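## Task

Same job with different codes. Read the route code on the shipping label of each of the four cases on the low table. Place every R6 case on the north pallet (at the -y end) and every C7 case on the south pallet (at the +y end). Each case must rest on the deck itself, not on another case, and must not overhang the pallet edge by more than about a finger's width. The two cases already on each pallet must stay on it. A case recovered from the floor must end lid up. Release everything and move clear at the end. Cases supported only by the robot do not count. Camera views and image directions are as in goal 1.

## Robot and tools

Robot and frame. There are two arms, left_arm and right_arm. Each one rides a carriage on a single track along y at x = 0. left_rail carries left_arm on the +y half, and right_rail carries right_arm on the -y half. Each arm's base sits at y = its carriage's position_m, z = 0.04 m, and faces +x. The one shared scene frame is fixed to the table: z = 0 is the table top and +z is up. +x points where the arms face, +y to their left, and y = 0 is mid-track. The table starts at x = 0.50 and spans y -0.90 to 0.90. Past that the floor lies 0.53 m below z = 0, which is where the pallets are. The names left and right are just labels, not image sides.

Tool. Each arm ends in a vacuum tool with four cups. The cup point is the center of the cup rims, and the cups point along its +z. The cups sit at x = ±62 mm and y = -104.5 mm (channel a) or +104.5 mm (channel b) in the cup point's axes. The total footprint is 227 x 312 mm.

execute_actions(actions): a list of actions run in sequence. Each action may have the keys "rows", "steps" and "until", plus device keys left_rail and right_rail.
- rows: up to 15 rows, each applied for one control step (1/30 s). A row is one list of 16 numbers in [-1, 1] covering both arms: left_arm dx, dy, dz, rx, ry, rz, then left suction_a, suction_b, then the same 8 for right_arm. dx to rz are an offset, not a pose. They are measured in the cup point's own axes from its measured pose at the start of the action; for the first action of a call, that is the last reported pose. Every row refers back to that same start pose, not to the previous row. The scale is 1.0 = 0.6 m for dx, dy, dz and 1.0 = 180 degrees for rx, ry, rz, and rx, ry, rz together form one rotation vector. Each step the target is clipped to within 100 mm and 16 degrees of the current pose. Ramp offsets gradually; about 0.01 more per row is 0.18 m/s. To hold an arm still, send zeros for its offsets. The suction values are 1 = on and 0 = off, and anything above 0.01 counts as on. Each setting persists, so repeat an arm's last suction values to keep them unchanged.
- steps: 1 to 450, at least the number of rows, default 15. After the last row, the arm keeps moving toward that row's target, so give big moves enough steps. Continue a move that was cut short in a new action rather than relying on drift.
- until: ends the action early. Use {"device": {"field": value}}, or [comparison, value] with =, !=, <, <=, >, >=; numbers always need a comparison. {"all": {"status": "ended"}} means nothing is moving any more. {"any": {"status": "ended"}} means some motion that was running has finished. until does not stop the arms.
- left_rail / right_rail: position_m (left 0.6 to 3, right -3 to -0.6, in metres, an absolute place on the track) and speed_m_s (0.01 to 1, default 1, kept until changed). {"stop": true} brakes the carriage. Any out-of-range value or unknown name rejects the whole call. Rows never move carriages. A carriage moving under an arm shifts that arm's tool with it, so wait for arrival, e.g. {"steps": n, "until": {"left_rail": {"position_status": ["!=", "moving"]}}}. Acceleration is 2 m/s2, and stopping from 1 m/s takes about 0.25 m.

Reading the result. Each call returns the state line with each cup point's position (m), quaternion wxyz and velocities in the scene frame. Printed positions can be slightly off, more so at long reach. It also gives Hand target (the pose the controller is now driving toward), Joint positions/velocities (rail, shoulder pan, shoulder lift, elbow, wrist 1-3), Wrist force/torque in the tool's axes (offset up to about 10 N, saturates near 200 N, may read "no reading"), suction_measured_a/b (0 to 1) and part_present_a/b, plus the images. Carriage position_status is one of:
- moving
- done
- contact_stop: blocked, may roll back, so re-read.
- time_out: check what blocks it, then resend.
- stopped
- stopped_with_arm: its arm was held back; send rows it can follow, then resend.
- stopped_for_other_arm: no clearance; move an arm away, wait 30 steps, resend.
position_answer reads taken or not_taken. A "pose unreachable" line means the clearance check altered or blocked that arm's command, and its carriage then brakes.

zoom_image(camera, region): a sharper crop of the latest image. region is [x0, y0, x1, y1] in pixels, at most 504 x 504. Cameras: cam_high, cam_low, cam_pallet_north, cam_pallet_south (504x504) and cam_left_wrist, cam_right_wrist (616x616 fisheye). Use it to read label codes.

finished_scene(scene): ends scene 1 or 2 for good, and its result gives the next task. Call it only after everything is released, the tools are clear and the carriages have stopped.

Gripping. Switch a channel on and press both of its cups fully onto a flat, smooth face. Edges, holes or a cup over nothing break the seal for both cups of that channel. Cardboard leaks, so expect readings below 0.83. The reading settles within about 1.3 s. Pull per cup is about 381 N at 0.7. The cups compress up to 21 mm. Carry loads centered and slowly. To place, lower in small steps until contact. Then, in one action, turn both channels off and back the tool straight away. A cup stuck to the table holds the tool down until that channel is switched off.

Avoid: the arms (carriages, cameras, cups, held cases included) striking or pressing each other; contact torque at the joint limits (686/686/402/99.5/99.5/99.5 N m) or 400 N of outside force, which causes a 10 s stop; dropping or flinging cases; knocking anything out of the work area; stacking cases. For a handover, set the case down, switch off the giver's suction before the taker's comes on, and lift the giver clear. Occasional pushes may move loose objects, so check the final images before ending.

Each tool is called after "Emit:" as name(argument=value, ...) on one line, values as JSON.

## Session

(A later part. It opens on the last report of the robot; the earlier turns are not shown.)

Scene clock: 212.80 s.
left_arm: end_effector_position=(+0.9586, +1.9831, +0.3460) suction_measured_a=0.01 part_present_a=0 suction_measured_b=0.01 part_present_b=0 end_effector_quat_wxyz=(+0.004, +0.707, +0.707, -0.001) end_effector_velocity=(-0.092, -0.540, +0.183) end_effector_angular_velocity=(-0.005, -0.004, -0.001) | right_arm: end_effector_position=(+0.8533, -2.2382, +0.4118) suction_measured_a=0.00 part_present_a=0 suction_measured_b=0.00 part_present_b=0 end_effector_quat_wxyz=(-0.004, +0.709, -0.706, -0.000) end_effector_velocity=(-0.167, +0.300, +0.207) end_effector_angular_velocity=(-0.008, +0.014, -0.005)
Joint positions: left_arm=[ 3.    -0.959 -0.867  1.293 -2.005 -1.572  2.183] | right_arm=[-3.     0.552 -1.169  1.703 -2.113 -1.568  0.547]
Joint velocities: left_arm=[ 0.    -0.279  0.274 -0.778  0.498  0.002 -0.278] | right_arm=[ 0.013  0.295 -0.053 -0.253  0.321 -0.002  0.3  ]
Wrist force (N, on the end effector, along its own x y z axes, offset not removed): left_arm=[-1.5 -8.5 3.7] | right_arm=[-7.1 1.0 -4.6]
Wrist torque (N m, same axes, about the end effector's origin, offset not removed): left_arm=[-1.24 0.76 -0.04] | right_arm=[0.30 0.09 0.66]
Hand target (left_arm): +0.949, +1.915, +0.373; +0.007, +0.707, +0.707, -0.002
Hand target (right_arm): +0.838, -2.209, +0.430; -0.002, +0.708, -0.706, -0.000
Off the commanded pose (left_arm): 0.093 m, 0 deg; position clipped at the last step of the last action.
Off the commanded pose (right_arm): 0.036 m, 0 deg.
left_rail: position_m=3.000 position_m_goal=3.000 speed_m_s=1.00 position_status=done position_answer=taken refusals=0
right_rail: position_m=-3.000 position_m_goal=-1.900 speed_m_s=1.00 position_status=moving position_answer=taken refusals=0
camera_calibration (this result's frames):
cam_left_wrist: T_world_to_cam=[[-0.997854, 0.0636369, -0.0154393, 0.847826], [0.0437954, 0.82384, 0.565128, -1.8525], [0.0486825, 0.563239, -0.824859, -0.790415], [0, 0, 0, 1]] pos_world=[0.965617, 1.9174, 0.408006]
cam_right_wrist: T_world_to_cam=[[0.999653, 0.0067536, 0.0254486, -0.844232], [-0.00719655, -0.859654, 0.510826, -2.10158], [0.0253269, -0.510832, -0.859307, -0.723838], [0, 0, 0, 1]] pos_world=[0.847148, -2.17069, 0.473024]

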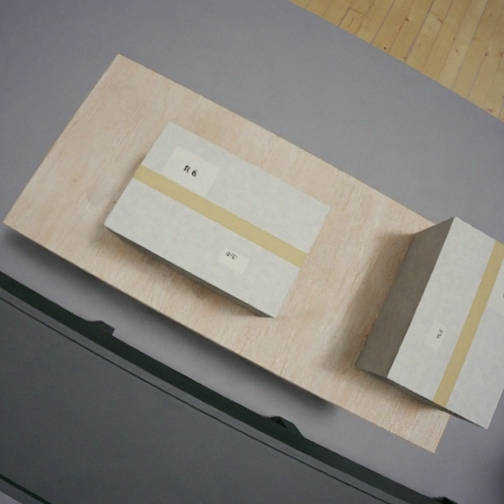

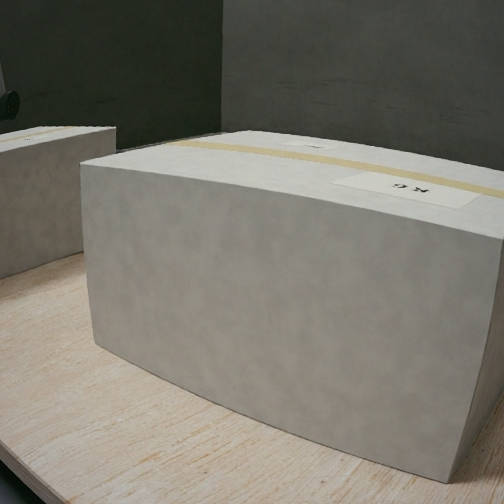

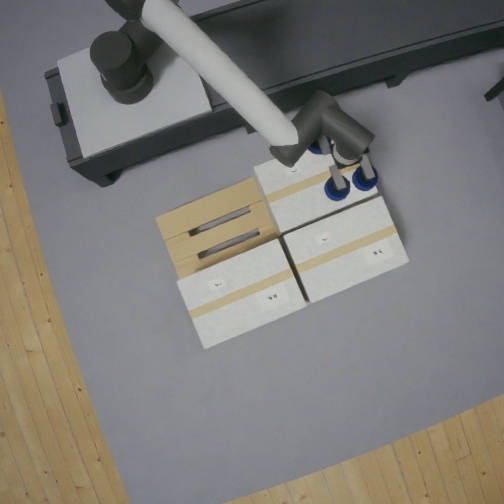

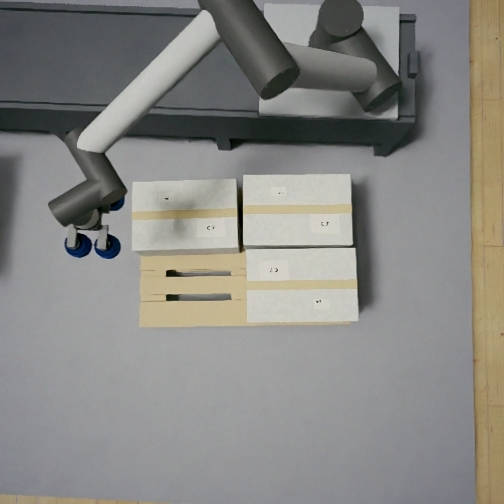

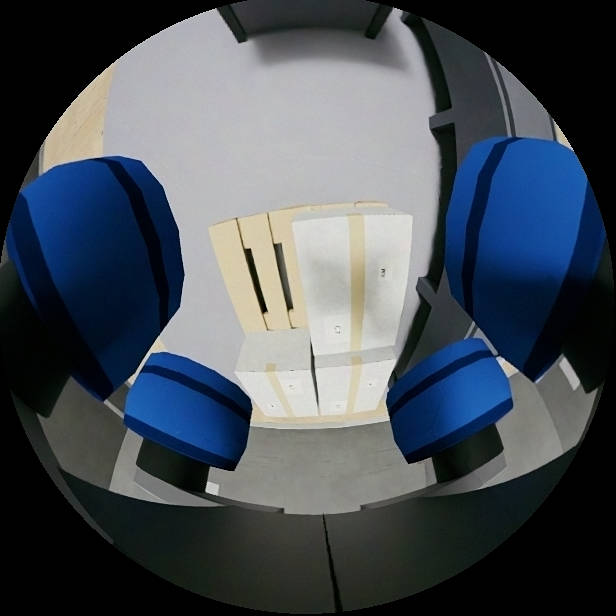

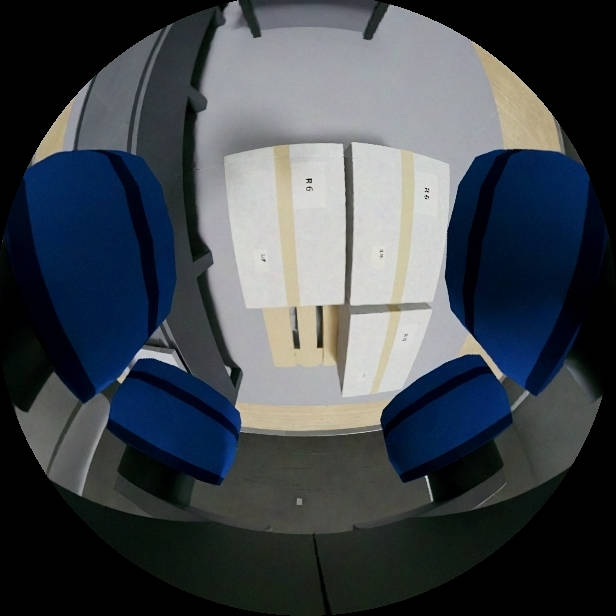

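Emit:
execute_actions(actions=[{"right_rail":{"position_m":-0.6},"steps":1}])

Emit:
zoom_image(camera="cam_pallet_north", region=[130, 150, 330, 370])

Emit:
zoom_image(camera="cam_pallet_south", region=[120, 160, 380, 360])

Scene clock: 214.77 s.
left_arm: end_effector_position=(+0.9487, +1.9151, +0.3730) suction_measured_a=0.01 part_present_a=0 suction_measured_b=0.01 part_present_b=0 end_effector_quat_wxyz=(+0.006, +0.707, +0.707, -0.002) end_effector_velocity=(+0.004, -0.028, -0.030) end_effector_angular_velocity=(+0.048, +0.031, +0.006) | right_arm: end_effector_position=(+0.8382, -1.1112, +0.4305) suction_measured_a=0.00 part_present_a=0 suction_measured_b=0.00 part_present_b=0 end_effector_quat_wxyz=(-0.002, +0.708, -0.706, -0.000) end_effector_velocity=(+0.002, +0.009, +0.002) end_effector_angular_velocity=(-0.004, +0.005, -0.005)
Joint positions: left_arm=[ 3.    -0.992 -0.831  1.187 -1.94  -1.572  2.15 ] | right_arm=[-1.9    0.579 -1.172  1.677 -2.081 -1.569  0.576]
Joint velocities: left_arm=[ 0.    -0.008  0.056 -0.072  0.074 -0.    -0.015] | right_arm=[ 0.008 -0.     0.003 -0.008  0.012 -0.     0.005]
Wrist force (N, on the end effector, along its own x y z axes, offset not removed): left_arm=[2.3 -4.1 -3.2] | right_arm=[0.3 -5.0 -2.8]
Wrist torque (N m, same axes, about the end effector's origin, offset not removed): left_arm=[-0.66 0.21 -0.07] | right_arm=[-0.41 -0.68 0.53]
Hand target (left_arm): +0.956, +1.896, +0.376; +0.002, +0.707, +0.708, -0.001
Hand target (right_arm): +0.839, -1.108, +0.430; -0.002, +0.708, -0.706, -0.000
Off the commanded pose (left_arm): 0.022 m, 1 deg.
Off the commanded pose (right_arm): 0.001 m, 0 deg.
left_rail: position_m=3.000 position_m_goal=3.000 speed_m_s=1.00 position_status=done position_answer=taken refusals=0
right_rail: position_m=-1.900 position_m_goal=-0.600 speed_m_s=1.00 position_status=moving position_answer=taken refusals=0
camera_calibration (this result's frames):
cam_left_wrist: T_world_to_cam=[[-0.997821, 0.0633893, -0.0183124, 0.844147], [0.0421645, 0.82607, 0.561988, -1.81291], [0.0507514, 0.559992, -0.826942, -0.724345], [0, 0, 0, 1]] pos_world=[0.95551, 1.84971, 0.435303]
cam_right_wrist: T_world_to_cam=[[0.999718, 0.00528142, 0.0231637, -0.837912], [-0.00734883, -0.858423, 0.51289, -1.14189], [0.0225931, -0.512915, -0.858142, -0.132203], [0, 0, 0, 1]] pos_world=[0.83227, -1.04361, 0.491624]

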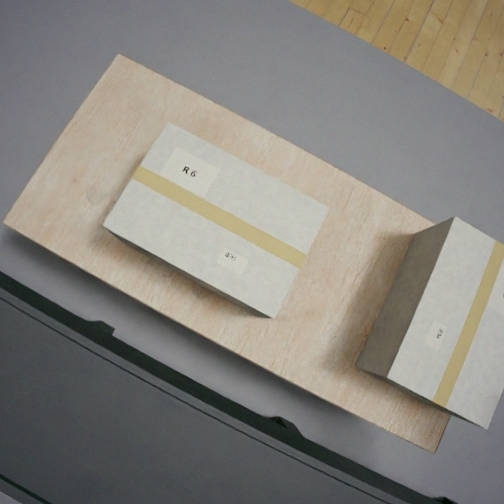

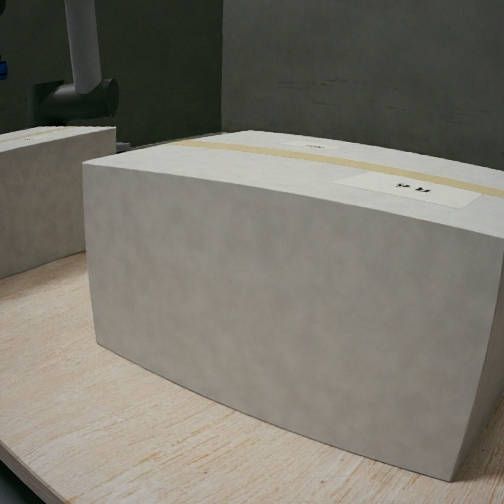

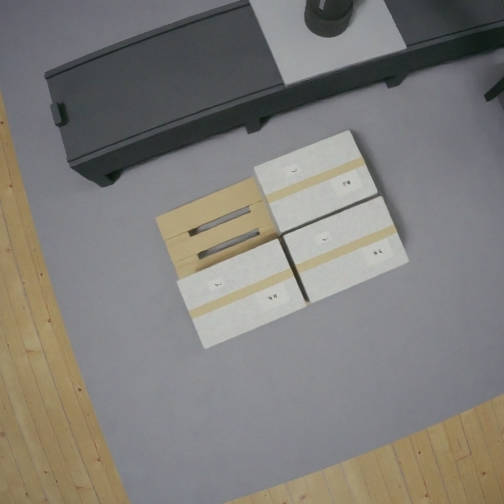

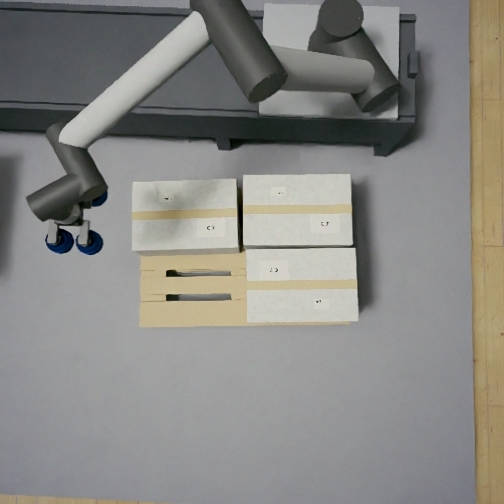

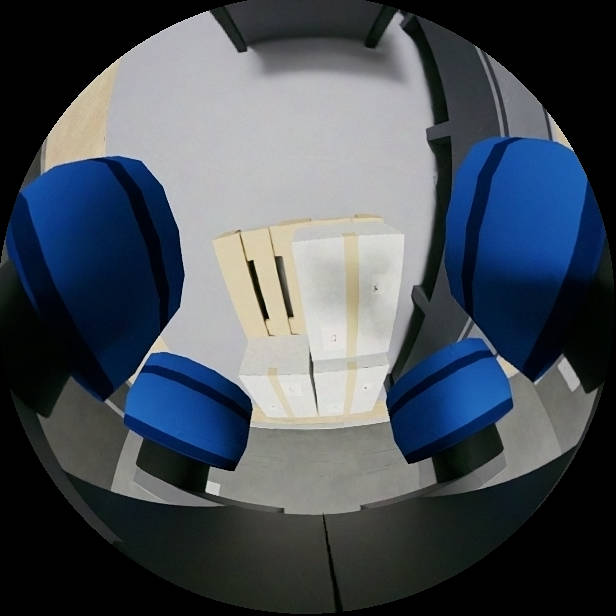

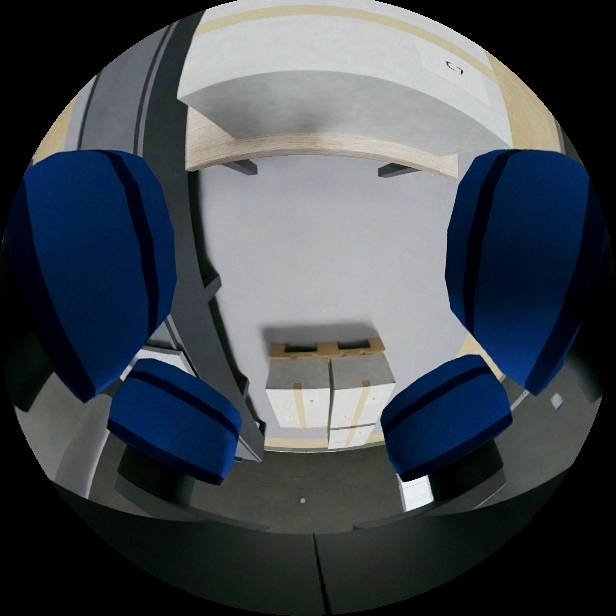

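Region (130, 150, 330, 370) of cam_pallet_north's 504x504 image, scaled by 2.291, with more detail than that image has; it fills the left 458 columns of this view, and the rest is white.

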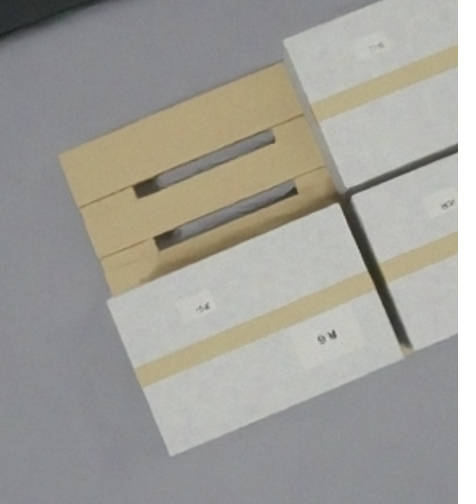

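Region (120, 160, 380, 360) of cam_pallet_south's 504x504 image, scaled by 1.938, with more detail than that image has; it fills the top 388 rows of this view, and the rest is white.

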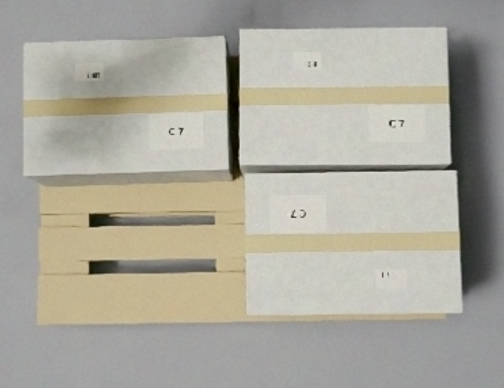

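Emit:
execute_actions(actions=[])

Scene clock: 216.33 s.
left_arm: end_effector_position=(+0.9559, +1.8960, +0.3763) suction_measured_a=0.01 part_present_a=0 suction_measured_b=0.01 part_present_b=0 end_effector_quat_wxyz=(+0.002, +0.707, +0.708, -0.001) end_effector_velocity=(+0.000, -0.000, +0.000) end_effector_angular_velocity=(-0.000, -0.000, -0.000) | right_arm: end_effector_position=(+0.8391, +0.1387, +0.4305) suction_measured_a=0.00 part_present_a=0 suction_measured_b=0.00 part_present_b=0 end_effector_quat_wxyz=(-0.002, +0.708, -0.706, -0.000) end_effector_velocity=(+0.000, +0.457, -0.000) end_effector_angular_velocity=(-0.000, +0.000, -0.000)
Joint positions: left_arm=[ 3.    -0.995 -0.807  1.136 -1.905 -1.572  2.145] | right_arm=[-0.651  0.58  -1.17   1.674 -2.077 -1.57   0.578]
Joint velocities: left_arm=[ 0. -0. -0. -0. -0.  0. -0.] | right_arm=[ 0.457 -0.     0.    -0.    -0.     0.     0.   ]
Wrist force (N, on the end effector, along its own x y z axes, offset not removed): left_arm=[1.6 -4.9 -1.5] | right_arm=[-6.2 -4.3 -1.1]
Wrist torque (N m, same axes, about the end effector's origin, offset not removed): left_arm=[-0.79 0.40 -0.12] | right_arm=[-0.32 -0.04 0.49]
Hand target (left_arm): +0.956, +1.896, +0.376; +0.002, +0.707, +0.708, -0.001
Hand target (right_arm): +0.839, +0.157, +0.430; -0.002, +0.708, -0.706, -0.000
Off the commanded pose (left_arm): 0.001 m, 0 deg.
Off the commanded pose (right_arm): 0.001 m, 0 deg.
left_rail: position_m=3.000 position_m_goal=3.000 speed_m_s=1.00 position_status=done position_answer=taken refusals=0
right_rail: position_m=-0.651 position_m_goal=-0.600 speed_m_s=1.00 position_status=moving position_answer=taken refusals=0
camera_calibration (this result's frames):
cam_left_wrist: T_world_to_cam=[[-0.997986, 0.0619699, -0.0135464, 0.853678], [0.0433732, 0.822474, 0.567146, -1.7956], [0.0462875, 0.565416, -0.823506, -0.718607], [0, 0, 0, 1]] pos_world=[0.963103, 1.83025, 0.438156]
cam_right_wrist: T_world_to_cam=[[0.999752, 0.00451988, 0.0218007, -0.844802], [-0.00733048, -0.857757, 0.514004, -0.0694674], [0.0210229, -0.514036, -0.857511, 0.510042], [0, 0, 0, 1]] pos_world=[0.83336, 0.206412, 0.49149]

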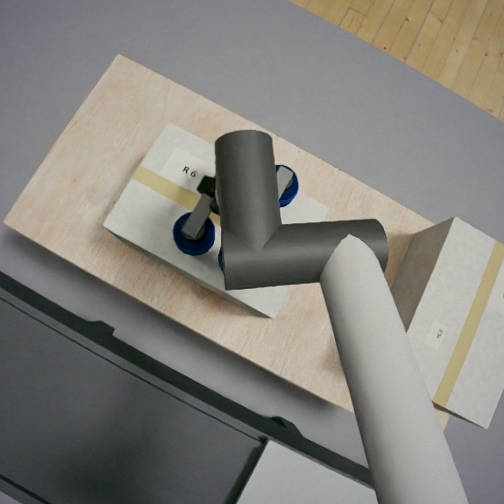

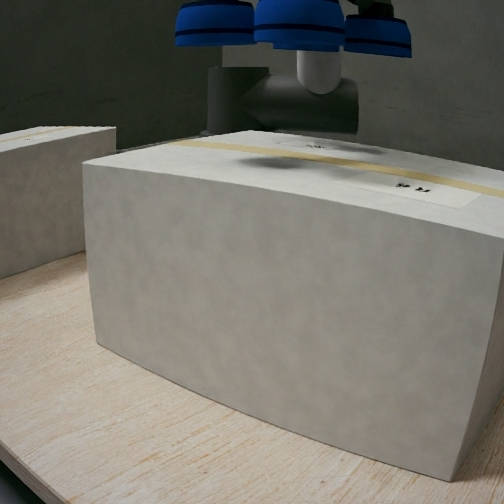

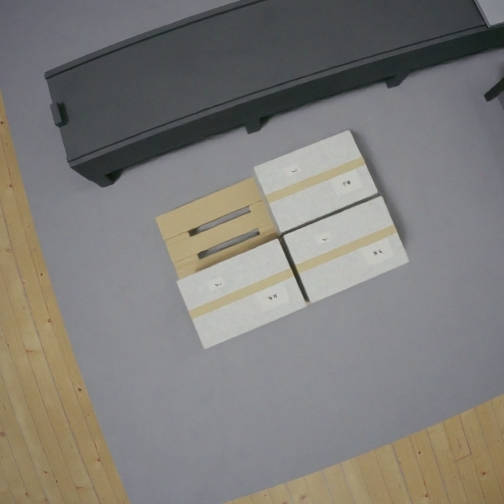

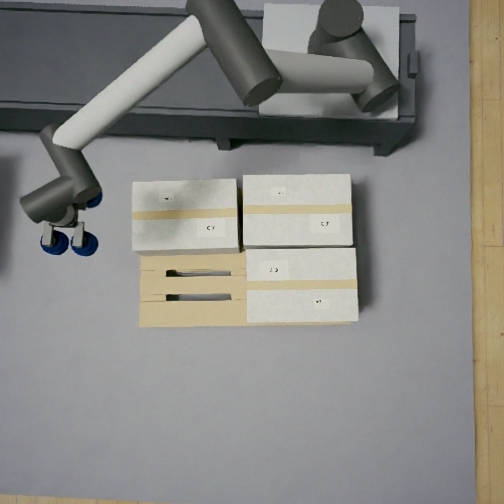

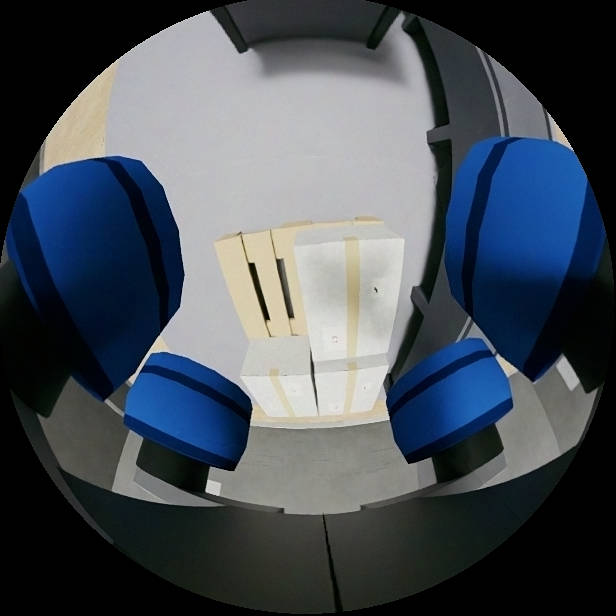

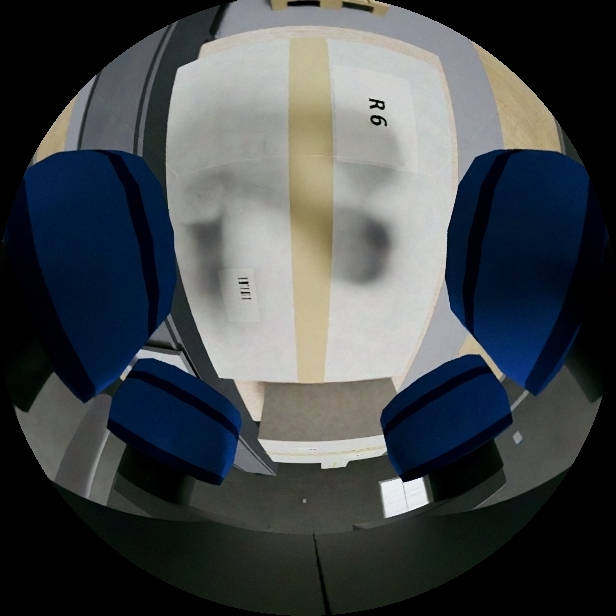

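Emit:
execute_actions(actions=[])

Emit:
zoom_image(camera="cam_right_wrist", region=[130, 30, 490, 230])

Emit:
zoom_image(camera="cam_right_wrist", region=[190, 300, 430, 440])

Scene clock: 218.97 s.
left_arm: end_effector_position=(+0.9559, +1.8960, +0.3763) suction_measured_a=0.01 part_present_a=0 suction_measured_b=0.01 part_present_b=0 end_effector_quat_wxyz=(+0.002, +0.707, +0.708, -0.001) end_effector_velocity=(-0.000, -0.000, +0.000) end_effector_angular_velocity=(-0.000, -0.000, -0.000) | right_arm: end_effector_position=(+0.8391, +0.1901, +0.4305) suction_measured_a=0.00 part_present_a=0 suction_measured_b=0.00 part_present_b=0 end_effector_quat_wxyz=(-0.002, +0.708, -0.706, -0.000) end_effector_velocity=(-0.000, -0.000, -0.000) end_effector_angular_velocity=(-0.000, +0.000, +0.000)
Joint positions: left_arm=[ 3.    -0.995 -0.807  1.136 -1.905 -1.572  2.145] | right_arm=[-0.6    0.58  -1.17   1.674 -2.077 -1.57   0.578]
Joint velocities: left_arm=[ 0. -0. -0.  0. -0.  0.  0.] | right_arm=[ 0.  0. -0.  0.  0. -0.  0.]
Wrist force (N, on the end effector, along its own x y z axes, offset not removed): left_arm=[-0.4 -5.6 2.5] | right_arm=[-0.6 -7.7 -3.8]
Wrist torque (N m, same axes, about the end effector's origin, offset not removed): left_arm=[-0.90 0.58 -0.05] | right_arm=[-0.80 -0.36 0.56]
Hand target (left_arm): +0.956, +1.896, +0.376; +0.002, +0.707, +0.708, -0.001
Hand target (right_arm): +0.839, +0.190, +0.430; -0.002, +0.708, -0.706, -0.000
Off the commanded pose (left_arm): 0.001 m, 0 deg.
Off the commanded pose (right_arm): 0.001 m, 0 deg.
left_rail: position_m=3.000 position_m_goal=3.000 speed_m_s=1.00 position_status=done position_answer=taken refusals=0
right_rail: position_m=-0.600 position_m_goal=-0.600 speed_m_s=1.00 position_status=done position_answer=taken refusals=0
camera_calibration (this result's frames):
cam_left_wrist: T_world_to_cam=[[-0.997986, 0.06197, -0.0135463, 0.853678], [0.0433734, 0.822474, 0.567146, -1.7956], [0.0462875, 0.565416, -0.823506, -0.718607], [0, 0, 0, 1]] pos_world=[0.963103, 1.83025, 0.438156]
cam_right_wrist: T_world_to_cam=[[0.999752, 0.00446533, 0.0218049, -0.845041], [-0.00737942, -0.857758, 0.514001, -0.0253512], [0.0209985, -0.514035, -0.857512, 0.536503], [0, 0, 0, 1]] pos_world=[0.833379, 0.257809, 0.491514]

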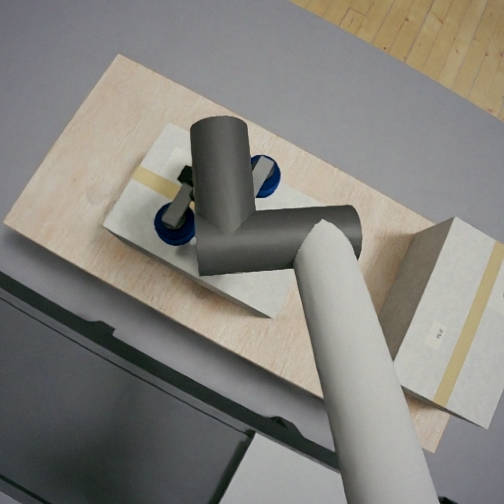

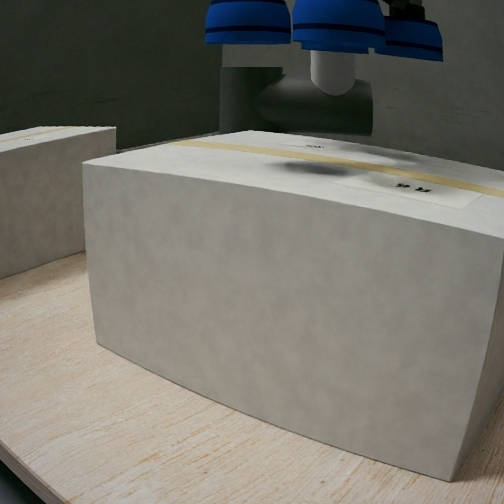

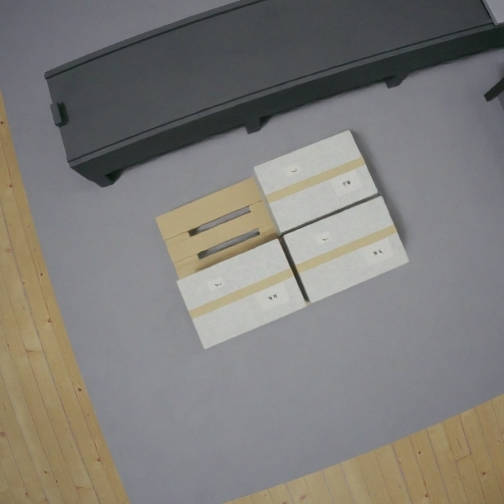

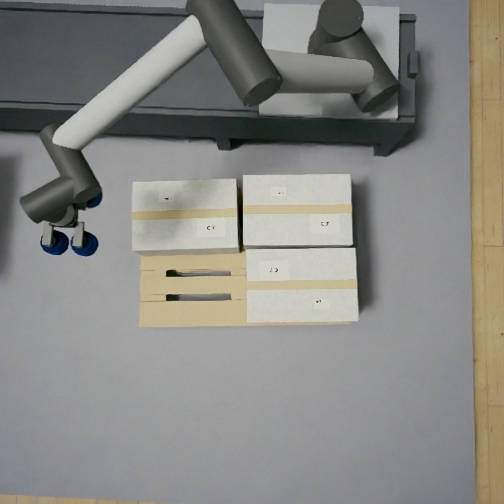

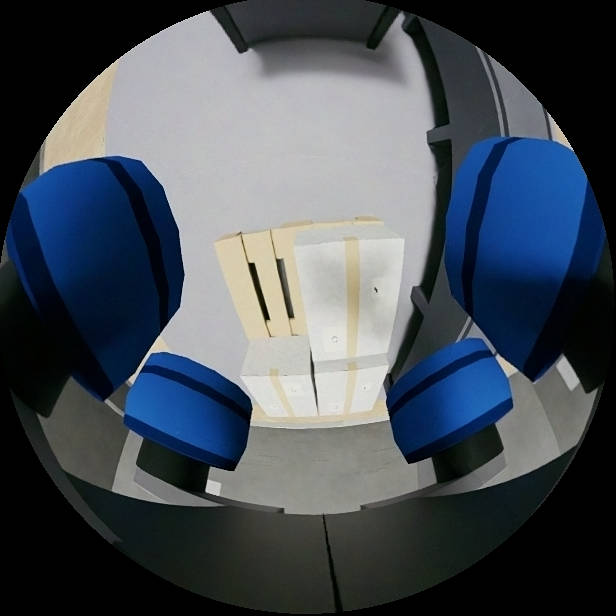

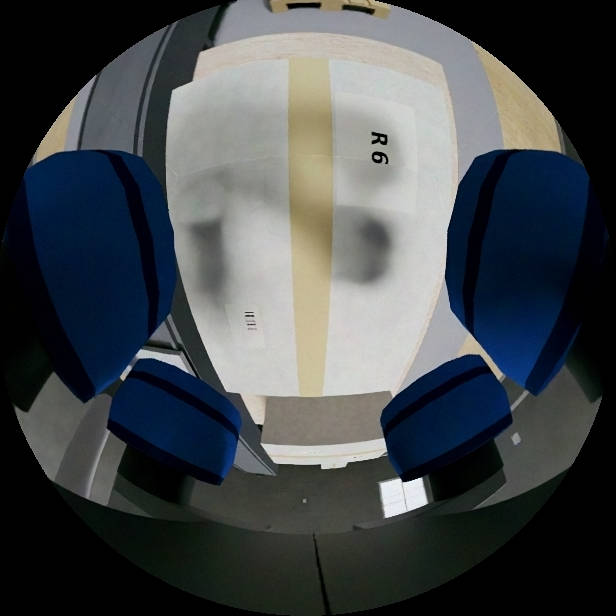

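Region (130, 30, 490, 230) of cam_right_wrist's 616x616 image, scaled by 1.400, with more detail than that image has.

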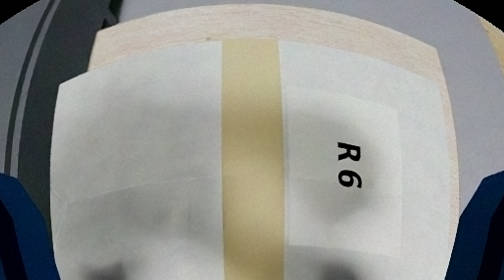

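Region (190, 300, 430, 440) of cam_right_wrist's 616x616 image, scaled by 2.100, with more detail than that image has; it fills the top 294 rows of this view, and the rest is white.

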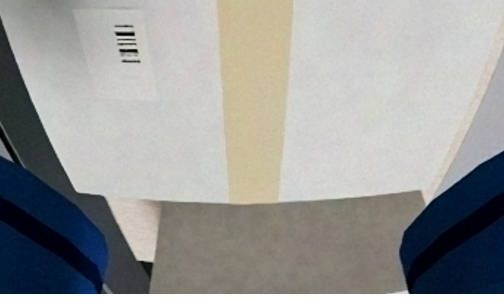

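Emit:
execute_actions(actions=[{"rows":[[-0.01,0,0,0,0,0,0,0,0.001,0,0.01,0,0,0,0,0],[-0.025,-0.004,-0.005,0,0,0,0,0,0.002,-0.001,0.025,0,0,-0.001,0,0],[-0.045,-0.008,-0.01,0,0,0,0,0,0.004,-0.002,0.045,0,0,-0.002,0,0],[-0.07,-0.012,-0.015,0,0,0,0,0,0.006,-0.003,0.07,0,0,-0.003,0,0],[-0.1,-0.017,-0.02,0,0,0,0,0,0.007,-0.003,0.1,0,0,-0.003,0,0],[-0.13,-0.022,-0.025,0,0,0,0,0,0.007,-0.003,0.13,0,0,-0.003,0,0],[-0.16,-0.027,-0.03,0,0,0,0,0,0.007,-0.003,0.16,0,0,-0.003,0,0],[-0.185,-0.031,-0.035,0,0,0,0,0,0.007,-0.003,0.185,0,0,-0.003,0,0],[-0.205,-0.034,-0.04,0,0,0,0,0,0.007,-0.003,0.205,0,0,-0.003,0,0],[-0.225,-0.037,-0.044,0,0,0,0,0,0.007,-0.003,0.222,0,0,-0.003,0,0],[-0.24,-0.04,-0.047,0,0,0,0,0,0.007,-0.003,0.235,0,0,-0.003,0,0],[-0.25,-0.042,-0.049,0,0,0,0,0,0.007,-0.003,0.245,0,0,-0.003,1,1],[-0.26,-0.043,-0.05,0,0,0,0,0,0.007,-0.003,0.252,0,0,-0.003,1,1],[-0.26,-0.043,-0.05,0,0,0,0,0,0.007,-0.003,0.258,0,0,-0.003,1,1],[-0.26,-0.043,-0.05,0,0,0,0,0,0.007,-0.003,0.2625,0,0,-0.003,1,1]],"steps":16}])

Scene clock: 240.83 s.
left_arm: end_effector_position=(+0.9288, +1.7555, +0.4035) suction_measured_a=0.01 part_present_a=0 suction_measured_b=0.01 part_present_b=0 end_effector_quat_wxyz=(+0.004, +0.707, +0.707, -0.001) end_effector_velocity=(+0.001, -0.154, +0.036) end_effector_angular_velocity=(+0.007, +0.004, +0.003) | right_arm: end_effector_position=(+0.8397, +0.1851, +0.2880) suction_measured_a=0.00 part_present_a=0 suction_measured_b=0.00 part_present_b=0 end_effector_quat_wxyz=(-0.000, +0.711, -0.703, -0.000) end_effector_velocity=(+0.008, +0.005, -0.160) end_effector_angular_velocity=(+0.007, -0.010, +0.001)
Joint positions: left_arm=[ 3.    -1.059 -0.695  0.885 -1.77  -1.571  2.082] | right_arm=[-0.6    0.576 -1.079  1.762 -2.255 -1.57   0.565]
Joint velocities: left_arm=[ 0.    -0.048  0.177 -0.392  0.224  0.    -0.052] | right_arm=[ 0.    -0.     0.126  0.069 -0.208  0.    -0.001]
Wrist force (N, on the end effector, along its own x y z axes, offset not removed): left_arm=[-6.6 -5.5 3.0] | right_arm=[-2.2 -6.4 2.7]
Wrist torque (N m, same axes, about the end effector's origin, offset not removed): left_arm=[-0.86 1.37 0.03] | right_arm=[-0.73 -0.39 0.64]
Hand target (left_arm): +0.929, +1.741, +0.407; +0.003, +0.707, +0.707, -0.001
Hand target (right_arm): +0.841, +0.186, +0.273; -0.001, +0.711, -0.703, -0.000
Off the commanded pose (left_arm): 0.016 m, 0 deg.
Off the commanded pose (right_arm): 0.015 m, 0 deg.
left_rail: position_m=3.000 position_m_goal=3.000 speed_m_s=1.00 position_status=done position_answer=taken refusals=0
right_rail: position_m=-0.600 position_m_goal=-0.600 speed_m_s=1.00 position_status=done position_answer=taken refusals=0
camera_calibration (this result's frames):
cam_left_wrist: T_world_to_cam=[[-0.997922, 0.0624995, -0.015662, 0.83559], [0.0427605, 0.824242, 0.56462, -1.69579], [0.0481978, 0.562778, -0.825202, -0.611954], [0, 0, 0, 1]] pos_world=[0.935861, 1.68992, 0.465582]
cam_right_wrist: T_world_to_cam=[[0.999704, 0.0137705, 0.0200445, -0.843662], [0.00147771, -0.85711, 0.515132, 0.0357148], [0.024274, -0.51495, -0.856876, 0.408982], [0, 0, 0, 1]] pos_world=[0.833432, 0.252834, 0.34896]

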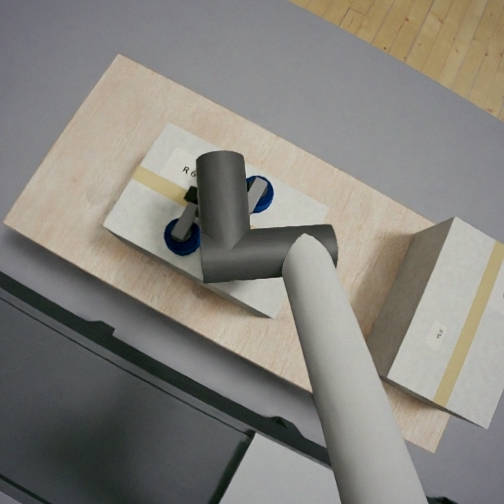

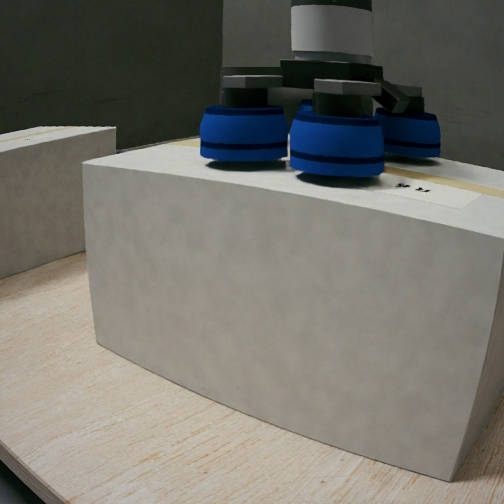

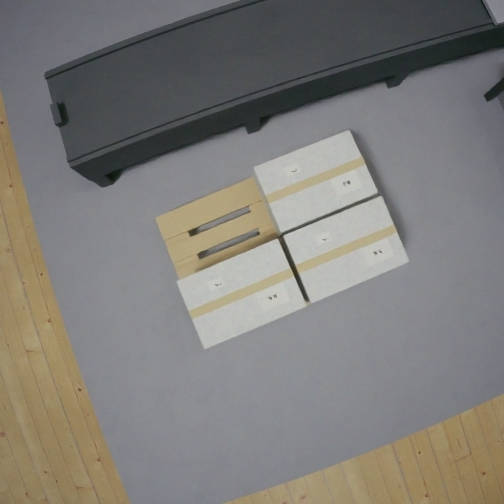

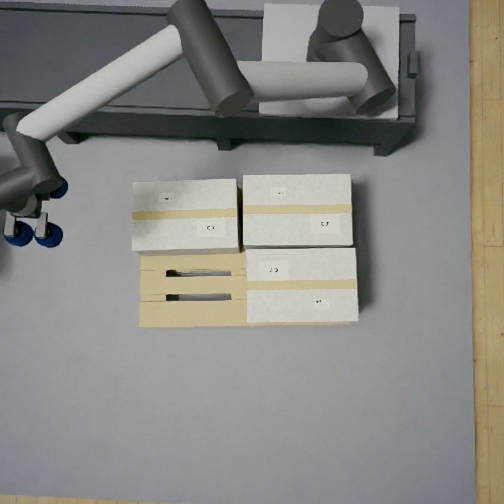

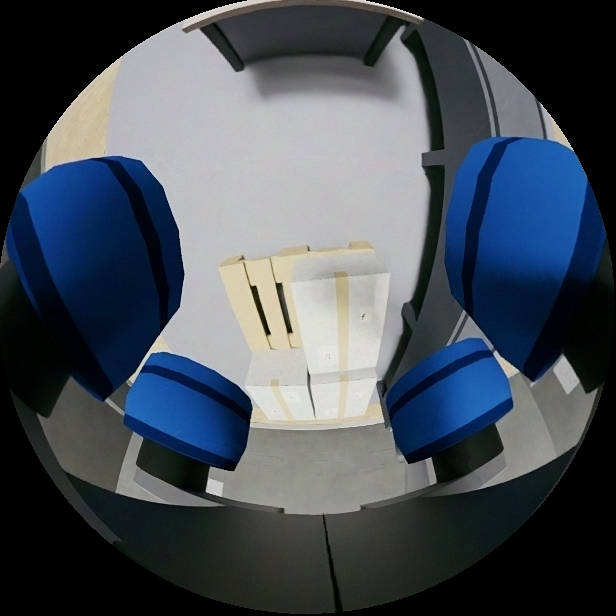

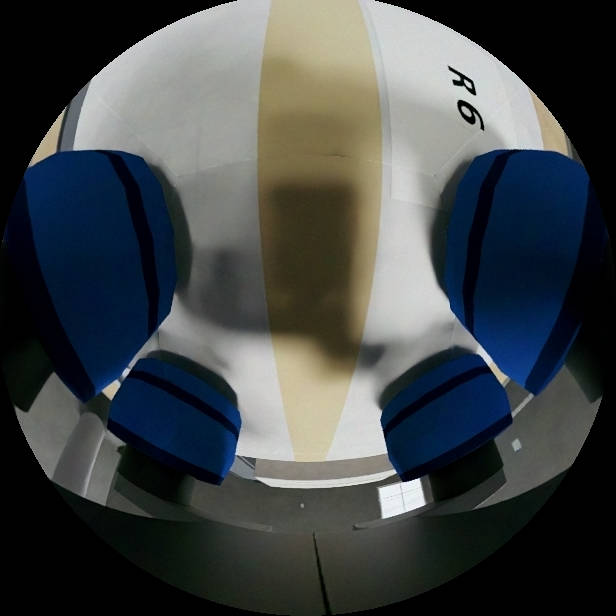

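Emit:
execute_actions(actions=[])

Scene clock: 242.47 s.
left_arm: end_effector_position=(+0.9293, +1.7413, +0.4067) suction_measured_a=0.01 part_present_a=0 suction_measured_b=0.01 part_present_b=0 end_effector_quat_wxyz=(+0.003, +0.707, +0.707, -0.001) end_effector_velocity=(+0.000, -0.000, +0.000) end_effector_angular_velocity=(-0.000, -0.000, -0.000) | right_arm: end_effector_position=(+0.8407, +0.1857, +0.2731) suction_measured_a=0.90 part_present_a=1 suction_measured_b=0.90 part_present_b=1 end_effector_quat_wxyz=(-0.001, +0.711, -0.703, -0.000) end_effector_velocity=(-0.000, +0.000, +0.000) end_effector_angular_velocity=(+0.000, +0.000, +0.000)
Joint positions: left_arm=[ 3.    -1.064 -0.677  0.846 -1.746 -1.571  2.077] | right_arm=[-0.6    0.576 -1.067  1.768 -2.274 -1.57   0.564]
Joint velocities: left_arm=[ 0.  0.  0. -0.  0. -0.  0.] | right_arm=[ 0.  0. -0. -0.  0.  0.  0.]
Wrist force (N, on the end effector, along its own x y z axes, offset not removed): left_arm=[-1.2 -4.6 0.2] | right_arm=[-0.2 -6.2 12.3]
Wrist torque (N m, same axes, about the end effector's origin, offset not removed): left_arm=[-0.69 0.78 -0.04] | right_arm=[-1.73 7.03 0.68]
Hand target (left_arm): +0.929, +1.741, +0.407; +0.003, +0.707, +0.707, -0.001
Hand target (right_arm): +0.841, +0.186, +0.273; -0.001, +0.711, -0.703, -0.000
Off the commanded pose (left_arm): 0.001 m, 0 deg.
Off the commanded pose (right_arm): 0.001 m, 0 deg.
left_rail: position_m=3.000 position_m_goal=3.000 speed_m_s=1.00 position_status=done position_answer=taken refusals=0
right_rail: position_m=-0.600 position_m_goal=-0.600 speed_m_s=1.00 position_status=done position_answer=taken refusals=0
camera_calibration (this result's frames):
cam_left_wrist: T_world_to_cam=[[-0.997968, 0.0620453, -0.0144997, 0.837442], [0.0429627, 0.823301, 0.565977, -1.68502], [0.0470538, 0.564204, -0.824293, -0.603135], [0, 0, 0, 1]] pos_world=[0.936513, 1.67561, 0.468663]
cam_right_wrist: T_world_to_cam=[[0.999673, 0.0138763, 0.0214768, -0.844734], [0.000857511, -0.857655, 0.514224, 0.0447323], [0.0255552, -0.514038, -0.857387, 0.395394], [0, 0, 0, 1]] pos_world=[0.834315, 0.253334, 0.334146]

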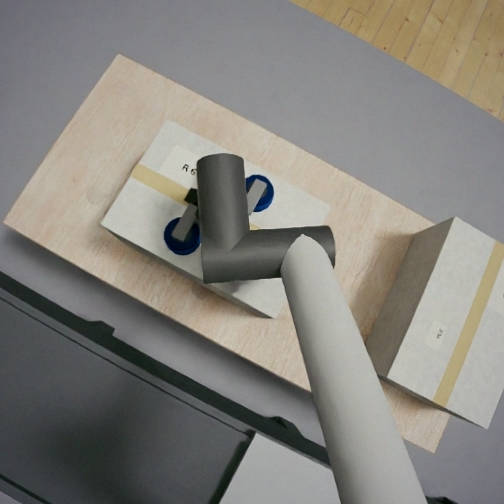

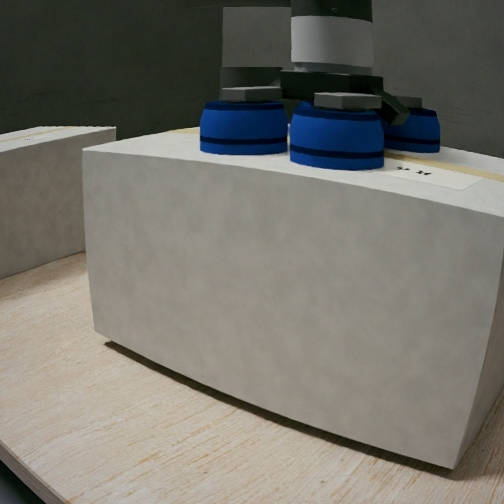

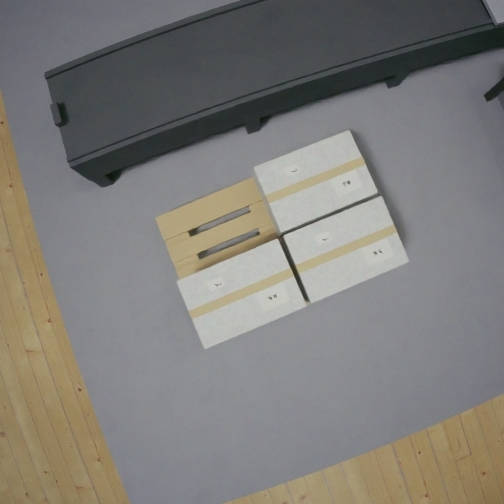

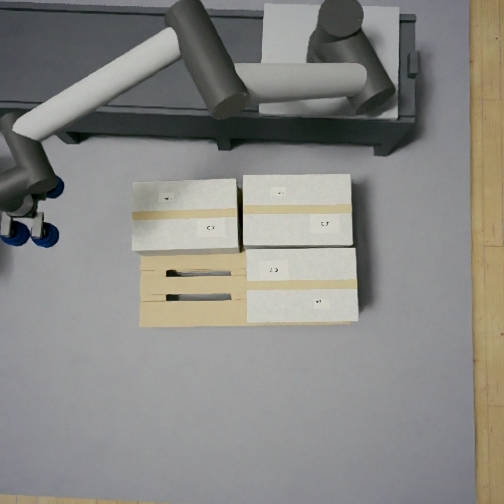

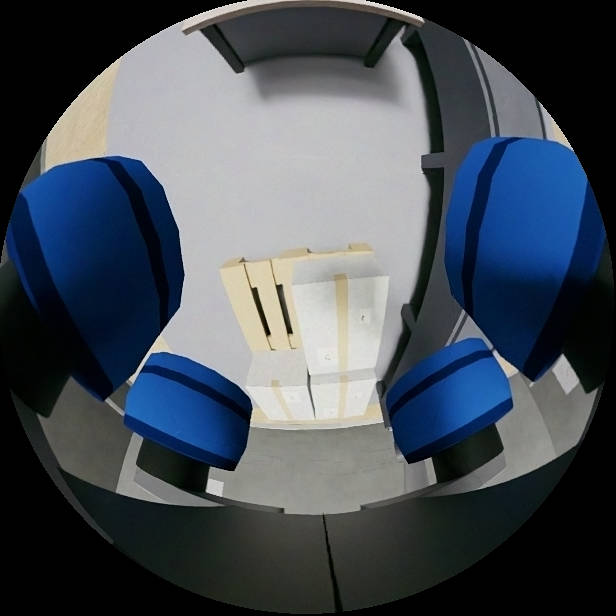

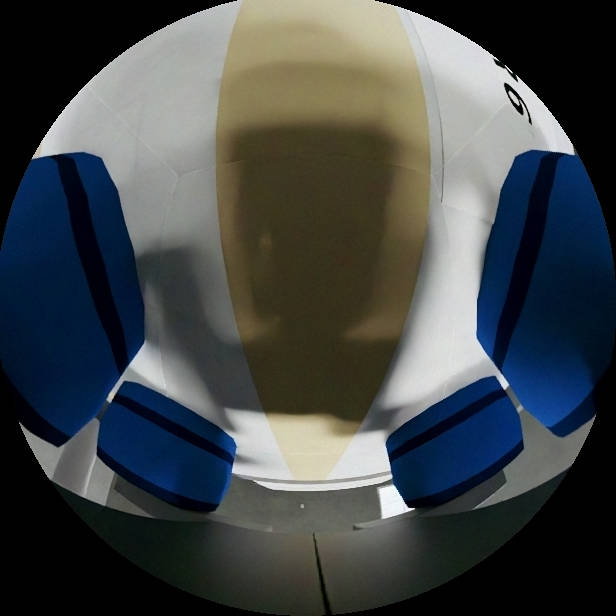

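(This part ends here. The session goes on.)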